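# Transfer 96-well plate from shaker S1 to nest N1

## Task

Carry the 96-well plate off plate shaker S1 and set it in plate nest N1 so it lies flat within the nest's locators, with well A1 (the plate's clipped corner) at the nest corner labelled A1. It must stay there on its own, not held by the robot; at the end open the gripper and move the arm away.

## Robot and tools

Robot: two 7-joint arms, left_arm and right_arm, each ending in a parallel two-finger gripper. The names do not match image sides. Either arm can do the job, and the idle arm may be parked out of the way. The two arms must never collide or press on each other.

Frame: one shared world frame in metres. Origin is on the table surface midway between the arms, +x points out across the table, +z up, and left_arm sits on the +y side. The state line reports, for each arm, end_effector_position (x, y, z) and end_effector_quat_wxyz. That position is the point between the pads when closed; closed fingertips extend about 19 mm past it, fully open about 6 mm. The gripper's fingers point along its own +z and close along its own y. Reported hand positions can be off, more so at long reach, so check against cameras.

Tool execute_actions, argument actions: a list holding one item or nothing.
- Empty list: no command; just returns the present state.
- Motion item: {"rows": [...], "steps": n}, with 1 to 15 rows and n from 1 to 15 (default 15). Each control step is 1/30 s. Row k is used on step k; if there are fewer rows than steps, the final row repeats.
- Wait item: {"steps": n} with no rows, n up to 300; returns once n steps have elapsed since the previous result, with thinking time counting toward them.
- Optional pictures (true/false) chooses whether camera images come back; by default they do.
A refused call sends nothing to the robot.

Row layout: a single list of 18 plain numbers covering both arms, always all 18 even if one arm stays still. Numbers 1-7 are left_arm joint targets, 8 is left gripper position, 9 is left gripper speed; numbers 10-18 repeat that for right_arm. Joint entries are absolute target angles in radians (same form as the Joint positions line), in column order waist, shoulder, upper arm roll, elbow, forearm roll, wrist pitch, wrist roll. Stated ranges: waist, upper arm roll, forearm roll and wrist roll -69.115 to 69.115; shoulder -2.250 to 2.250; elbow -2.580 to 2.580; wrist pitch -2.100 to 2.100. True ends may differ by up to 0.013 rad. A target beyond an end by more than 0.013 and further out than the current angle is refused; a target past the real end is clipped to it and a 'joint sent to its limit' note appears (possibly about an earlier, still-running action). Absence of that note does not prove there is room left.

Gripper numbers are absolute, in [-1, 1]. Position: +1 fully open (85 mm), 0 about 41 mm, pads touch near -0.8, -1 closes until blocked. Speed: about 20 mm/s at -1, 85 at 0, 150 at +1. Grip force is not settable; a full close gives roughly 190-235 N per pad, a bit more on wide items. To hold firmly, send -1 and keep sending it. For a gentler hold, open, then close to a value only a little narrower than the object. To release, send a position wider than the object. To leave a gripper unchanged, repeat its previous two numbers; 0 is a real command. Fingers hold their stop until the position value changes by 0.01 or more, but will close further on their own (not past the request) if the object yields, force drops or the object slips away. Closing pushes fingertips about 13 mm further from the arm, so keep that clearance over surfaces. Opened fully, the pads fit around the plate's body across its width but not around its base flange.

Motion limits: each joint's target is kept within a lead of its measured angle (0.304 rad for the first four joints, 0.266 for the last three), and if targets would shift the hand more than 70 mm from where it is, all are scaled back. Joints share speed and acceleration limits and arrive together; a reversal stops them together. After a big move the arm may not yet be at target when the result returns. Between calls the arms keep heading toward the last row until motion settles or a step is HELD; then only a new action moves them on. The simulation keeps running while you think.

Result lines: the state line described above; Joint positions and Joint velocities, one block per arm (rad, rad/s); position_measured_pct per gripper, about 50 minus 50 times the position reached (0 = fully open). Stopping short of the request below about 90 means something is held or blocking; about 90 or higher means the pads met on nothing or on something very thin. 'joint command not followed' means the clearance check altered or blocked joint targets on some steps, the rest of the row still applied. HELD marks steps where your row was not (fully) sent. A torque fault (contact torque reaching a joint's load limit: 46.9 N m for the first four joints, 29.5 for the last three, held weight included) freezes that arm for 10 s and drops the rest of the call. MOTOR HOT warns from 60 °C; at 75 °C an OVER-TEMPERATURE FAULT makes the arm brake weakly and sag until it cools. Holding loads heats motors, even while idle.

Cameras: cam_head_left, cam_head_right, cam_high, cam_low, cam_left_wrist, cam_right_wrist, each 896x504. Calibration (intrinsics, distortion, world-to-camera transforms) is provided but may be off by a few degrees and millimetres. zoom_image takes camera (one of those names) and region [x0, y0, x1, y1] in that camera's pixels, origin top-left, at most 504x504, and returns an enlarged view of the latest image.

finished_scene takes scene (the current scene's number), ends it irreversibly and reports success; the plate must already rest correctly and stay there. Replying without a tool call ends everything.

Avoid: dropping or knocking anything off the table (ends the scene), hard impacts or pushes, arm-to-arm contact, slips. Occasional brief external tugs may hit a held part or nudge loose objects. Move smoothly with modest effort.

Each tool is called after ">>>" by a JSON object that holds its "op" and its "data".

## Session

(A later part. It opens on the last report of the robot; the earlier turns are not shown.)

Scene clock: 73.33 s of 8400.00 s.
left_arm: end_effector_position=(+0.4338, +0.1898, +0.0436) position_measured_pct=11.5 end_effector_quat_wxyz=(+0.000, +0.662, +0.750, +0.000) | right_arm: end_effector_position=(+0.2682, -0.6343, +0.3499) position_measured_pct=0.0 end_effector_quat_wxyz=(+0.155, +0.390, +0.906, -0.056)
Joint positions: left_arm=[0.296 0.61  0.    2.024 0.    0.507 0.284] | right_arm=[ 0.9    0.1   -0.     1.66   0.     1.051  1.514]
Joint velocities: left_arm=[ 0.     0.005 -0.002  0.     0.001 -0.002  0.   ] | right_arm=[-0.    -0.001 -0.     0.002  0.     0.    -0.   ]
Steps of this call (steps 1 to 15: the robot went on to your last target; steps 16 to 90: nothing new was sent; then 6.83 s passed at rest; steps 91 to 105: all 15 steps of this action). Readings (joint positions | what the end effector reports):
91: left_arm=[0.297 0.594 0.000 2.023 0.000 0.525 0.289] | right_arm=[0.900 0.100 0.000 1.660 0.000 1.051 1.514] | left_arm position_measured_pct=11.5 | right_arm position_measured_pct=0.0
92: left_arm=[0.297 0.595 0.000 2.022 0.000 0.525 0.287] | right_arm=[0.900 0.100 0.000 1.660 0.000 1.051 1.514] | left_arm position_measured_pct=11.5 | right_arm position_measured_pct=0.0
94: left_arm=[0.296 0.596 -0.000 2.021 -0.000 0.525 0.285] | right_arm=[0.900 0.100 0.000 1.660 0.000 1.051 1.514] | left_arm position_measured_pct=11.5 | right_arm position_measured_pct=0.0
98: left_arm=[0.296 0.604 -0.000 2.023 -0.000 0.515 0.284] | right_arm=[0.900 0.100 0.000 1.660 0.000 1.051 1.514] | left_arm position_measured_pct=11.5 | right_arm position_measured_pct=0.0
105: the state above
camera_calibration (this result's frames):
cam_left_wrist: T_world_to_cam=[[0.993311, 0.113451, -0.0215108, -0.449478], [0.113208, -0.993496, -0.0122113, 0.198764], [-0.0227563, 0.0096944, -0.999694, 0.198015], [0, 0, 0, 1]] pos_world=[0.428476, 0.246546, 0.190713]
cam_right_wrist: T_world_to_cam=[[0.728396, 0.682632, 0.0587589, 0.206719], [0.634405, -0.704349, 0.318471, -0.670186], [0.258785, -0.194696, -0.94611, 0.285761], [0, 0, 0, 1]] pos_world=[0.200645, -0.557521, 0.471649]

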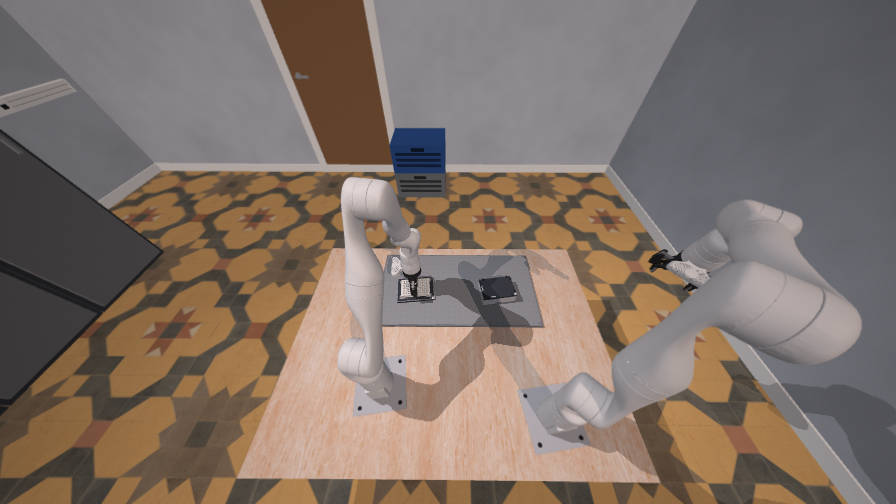

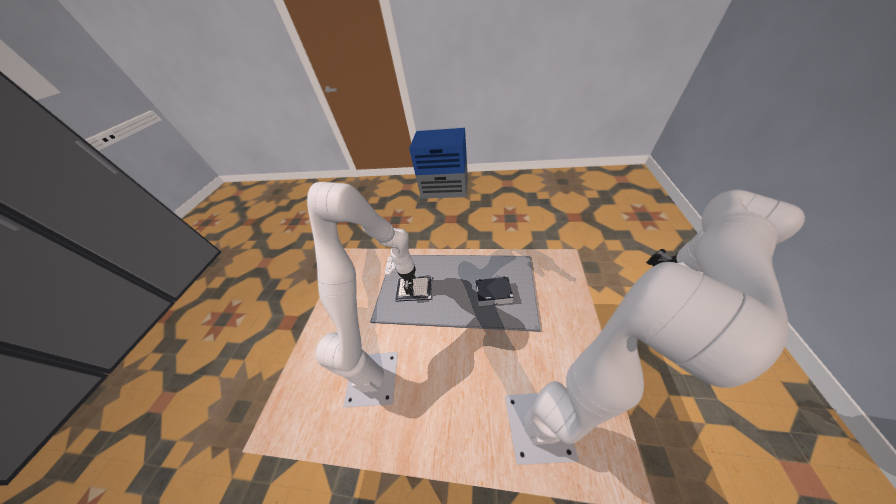

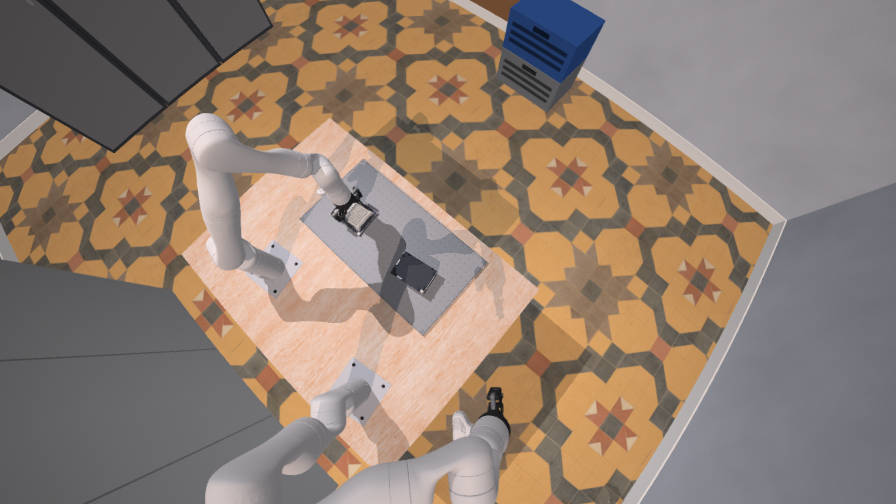

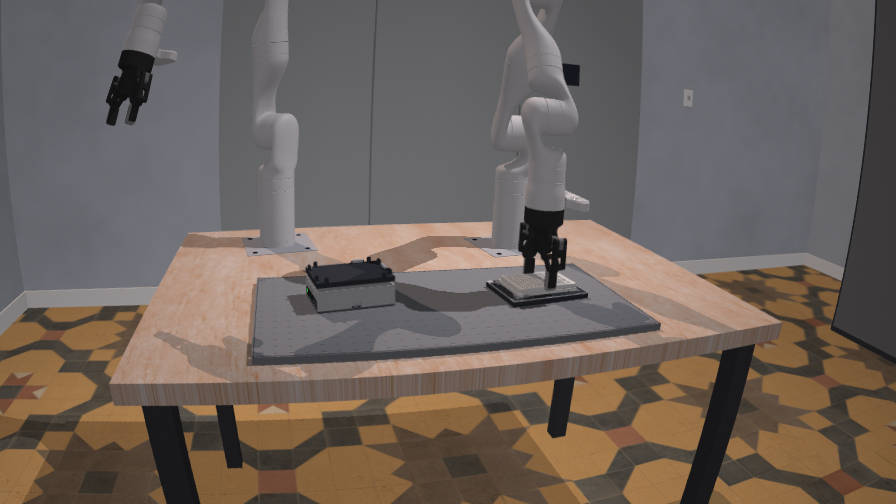

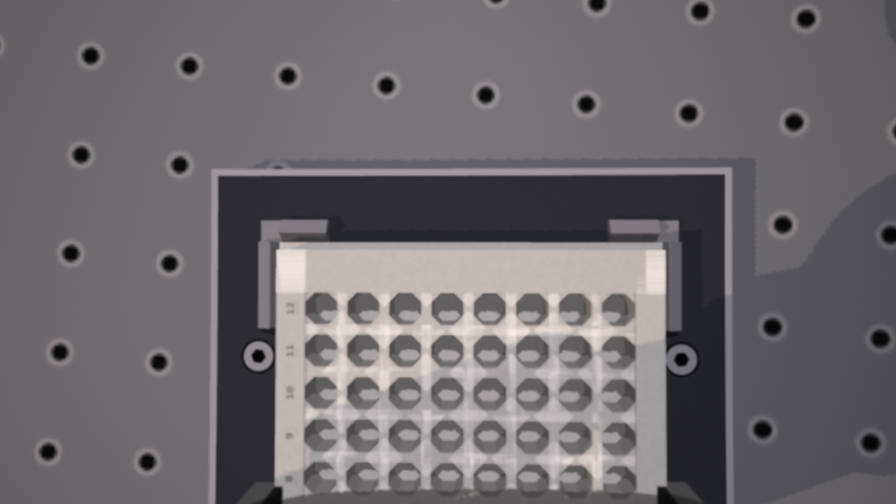

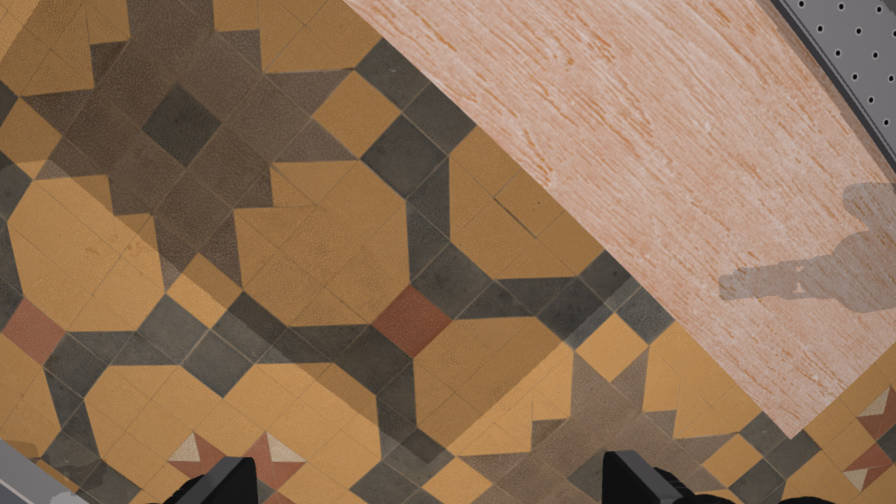

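>>> {"op": "execute_actions", "data": {"actions": [{"rows":[[0.296,0.6135,0,2.0255,0,0.5026,0.284,1,-0.6,0.9,0.1,0,1.66,0,1.051,1.514,1,0],[0.296,0.6135,0,2.0255,0,0.5026,0.284,1,-0.6,0.9,0.1,0,1.66,0,1.051,1.514,1,0],[0.296,0.6135,0,2.0255,0,0.5026,0.284,1,-0.6,0.9,0.1,0,1.66,0,1.051,1.514,1,0],[0.296,0.617,0,2.0265,0,0.4981,0.284,1,-0.6,0.9,0.1,0,1.66,0,1.051,1.514,1,0]]}], "pictures": false}}

>>> {"op": "execute_actions", "data": {"actions": [{"rows":[[0.296,0.577,0,2.015,0,0.5496,0.284,1,-0.6,0.9,0.1,0,1.66,0,1.051,1.514,1,0]],"steps":8}], "pictures": false}}

>>> {"op": "execute_actions", "data": {"actions": [{"rows":[[0.296,0.32,0,1.84,0,0.98,0.284,1,-0.6,0.9,0.1,0,1.66,0,1.051,1.514,1,0]]}]}}

>>> {"op": "zoom_image", "data": {"camera": "cam_low", "region": [475, 240, 595, 320]}}

Scene clock: 86.60 s of 8400.00 s.
left_arm: end_effector_position=(+0.4337, +0.1898, +0.0406) position_measured_pct=0.0 end_effector_quat_wxyz=(+0.000, +0.662, +0.750, +0.000) | right_arm: end_effector_position=(+0.2682, -0.6343, +0.3499) position_measured_pct=0.0 end_effector_quat_wxyz=(+0.155, +0.390, +0.906, -0.056)
Joint positions: left_arm=[0.296 0.617 0.    2.026 0.    0.498 0.284] | right_arm=[0.9   0.1   0.    1.66  0.    1.051 1.514]
Joint velocities: left_arm=[-0.     0.     0.001  0.     0.     0.001  0.001] | right_arm=[-0.001 -0.001 -0.    -0.     0.     0.001  0.   ]
Steps of this call (steps 1 to 15: the robot went on to your last target; steps 16 to 90: nothing new was sent; then 9.77 s passed at rest; steps 91 to 105: all 15 steps of this action). Readings (joint positions | what the end effector reports):
91: left_arm=[0.296 0.611 0.000 2.024 -0.000 0.506 0.284] | right_arm=[0.900 0.100 0.000 1.660 0.000 1.051 1.514] | left_arm position_measured_pct=11.5 | right_arm position_measured_pct=0.0
92: left_arm=[0.296 0.612 0.000 2.025 -0.000 0.505 0.284] | right_arm=[0.900 0.100 0.000 1.660 0.000 1.051 1.514] | left_arm position_measured_pct=11.1 | right_arm position_measured_pct=0.0
94: left_arm=[0.296 0.614 -0.000 2.025 -0.000 0.503 0.284] | right_arm=[0.900 0.100 0.000 1.660 0.000 1.051 1.514] | left_arm position_measured_pct=8.3 | right_arm position_measured_pct=0.0
98: left_arm=[0.296 0.616 -0.000 2.026 -0.000 0.498 0.284] | right_arm=[0.900 0.100 0.000 1.660 0.000 1.051 1.514] | left_arm position_measured_pct=2.4 | right_arm position_measured_pct=0.0
105: the state above

Scene clock: 86.87 s of 8400.00 s.
left_arm: end_effector_position=(+0.4333, +0.1899, +0.0572) position_measured_pct=0.0 end_effector_quat_wxyz=(-0.001, +0.662, +0.750, -0.000) | right_arm: end_effector_position=(+0.2682, -0.6343, +0.3499) position_measured_pct=0.0 end_effector_quat_wxyz=(+0.155, +0.390, +0.906, -0.056)
Joint positions: left_arm=[0.296 0.579 0.    2.015 0.    0.549 0.284] | right_arm=[0.9   0.1   0.    1.66  0.    1.051 1.514]
Joint velocities: left_arm=[-0.    -0.015 -0.001 -0.001  0.001  0.014 -0.001] | right_arm=[-0.    -0.001 -0.     0.002 -0.     0.001 -0.   ]
Steps of this call (steps 1 to 8: all 8 steps of this action). Readings (joint positions | what the end effector reports):
1: left_arm=[0.296 0.616 -0.000 2.026 0.000 0.499 0.284] | right_arm=[0.900 0.100 0.000 1.660 0.000 1.051 1.514] | left_arm position_measured_pct=0.0 | right_arm position_measured_pct=0.0
2: left_arm=[0.296 0.610 -0.000 2.025 0.000 0.505 0.284] | right_arm=[0.900 0.100 0.000 1.660 -0.000 1.051 1.514] | left_arm position_measured_pct=0.0 | right_arm position_measured_pct=0.0
4: left_arm=[0.296 0.588 -0.000 2.019 -0.000 0.531 0.284] | right_arm=[0.900 0.100 0.000 1.660 0.000 1.051 1.514] | left_arm position_measured_pct=0.0 | right_arm position_measured_pct=0.0
8: the state above

Scene clock: 87.37 s of 8400.00 s.
left_arm: end_effector_position=(+0.4363, +0.1894, +0.1931) position_measured_pct=0.0 end_effector_quat_wxyz=(+0.002, +0.662, +0.750, +0.001) | right_arm: end_effector_position=(+0.2682, -0.6343, +0.3499) position_measured_pct=0.0 end_effector_quat_wxyz=(+0.155, +0.390, +0.906, -0.056)
Joint positions: left_arm=[ 0.296  0.33   0.     1.845 -0.     0.963  0.284] | right_arm=[0.9   0.1   0.    1.66  0.    1.051 1.514]
Joint velocities: left_arm=[ 0.001 -0.176  0.001 -0.129  0.001  0.511  0.001] | right_arm=[-0.001 -0.001  0.     0.001  0.     0.001  0.   ]
Steps of this call (steps 1 to 15: all 15 steps of this action). Readings (joint positions | what the end effector reports):
1: left_arm=[0.296 0.577 0.000 2.015 0.000 0.550 0.284] | right_arm=[0.900 0.100 0.000 1.660 0.000 1.051 1.514] | left_arm position_measured_pct=0.0 | right_arm position_measured_pct=0.0
2: left_arm=[0.296 0.570 -0.000 2.011 0.000 0.556 0.284] | right_arm=[0.900 0.100 0.000 1.660 0.000 1.051 1.514] | left_arm position_measured_pct=0.0 | right_arm position_measured_pct=0.0
4: left_arm=[0.296 0.540 -0.000 1.993 0.000 0.584 0.284] | right_arm=[0.900 0.100 -0.000 1.660 0.000 1.051 1.514] | left_arm position_measured_pct=0.0 | right_arm position_measured_pct=0.0
8: left_arm=[0.296 0.440 -0.000 1.924 -0.000 0.708 0.284] | right_arm=[0.900 0.100 0.000 1.660 0.000 1.051 1.514] | left_arm position_measured_pct=0.0 | right_arm position_measured_pct=0.0
15: the state above
camera_calibration (this result's frames):
cam_left_wrist: T_world_to_cam=[[0.993391, 0.113394, -0.0177585, -0.449407], [0.113207, -0.993509, -0.0111675, 0.199707], [-0.0189095, 0.00908329, -0.99978, 0.345937], [0, 0, 0, 1]] pos_world=[0.430371, 0.246228, 0.34011]
cam_right_wrist: T_world_to_cam=[[0.728397, 0.682632, 0.0587588, 0.206719], [0.634404, -0.704349, 0.318471, -0.670186], [0.258785, -0.194696, -0.94611, 0.285761], [0, 0, 0, 1]] pos_world=[0.200645, -0.557521, 0.471649]

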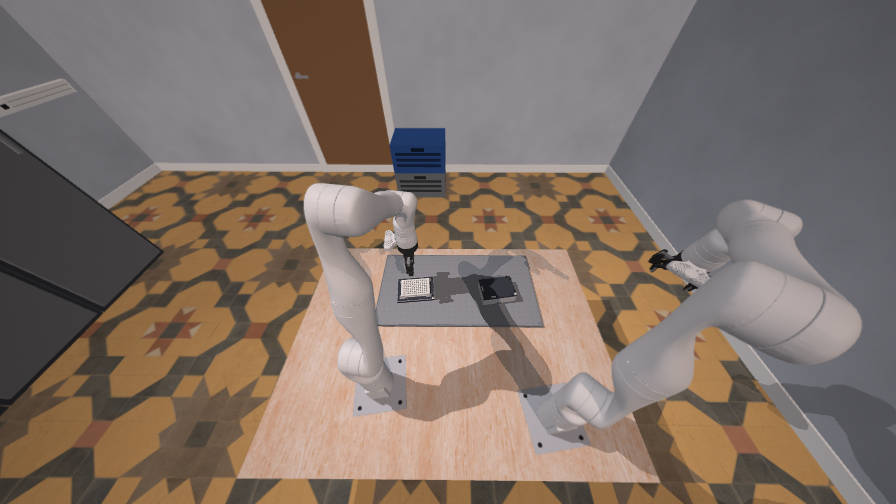

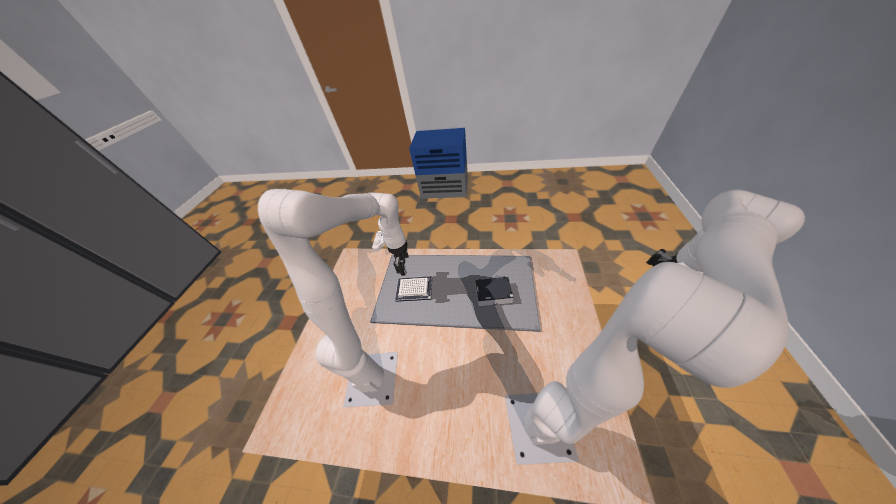

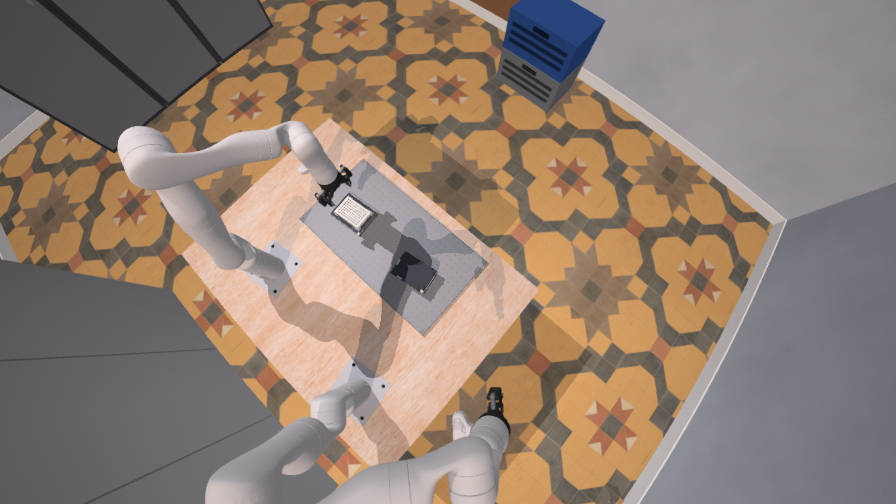

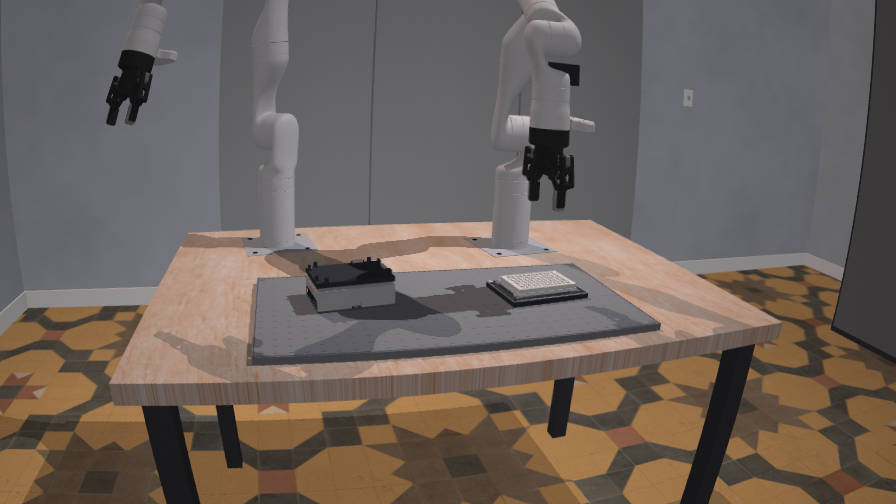

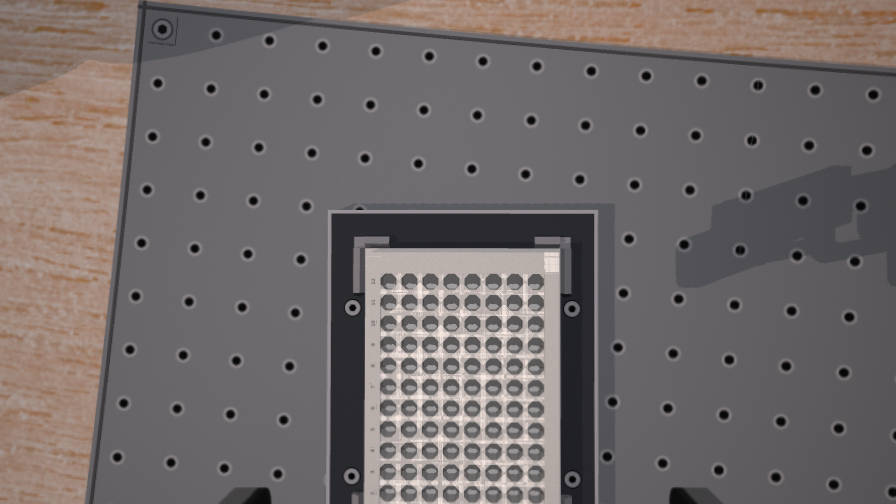

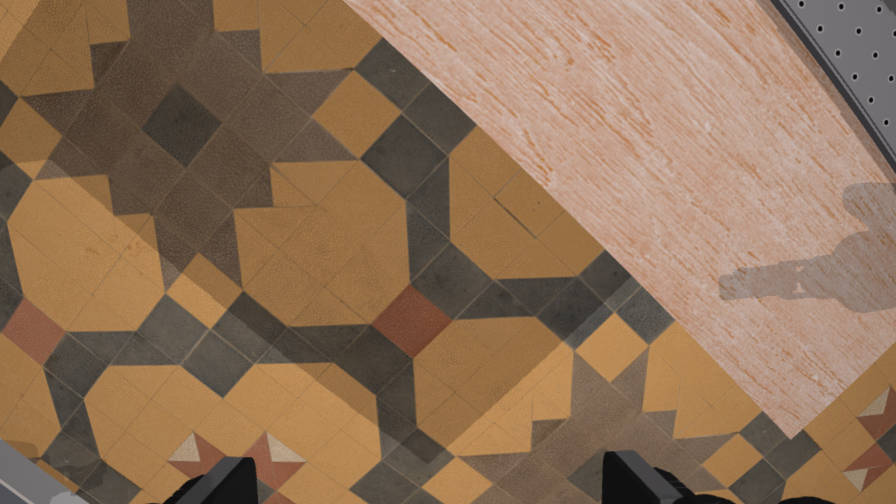

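Region (475, 240, 595, 320) of cam_low's 896x504 image, scaled by 4.200, with more detail than that image has.

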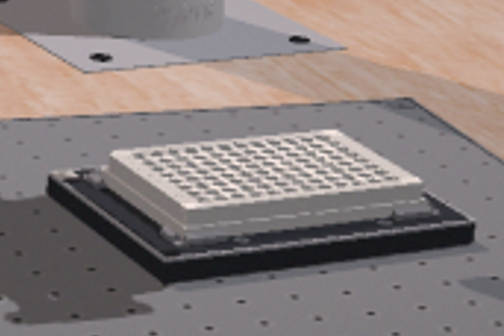

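>>> {"op": "finished_scene", "data": {"scene": 2}}

The scene is finished: the task was done.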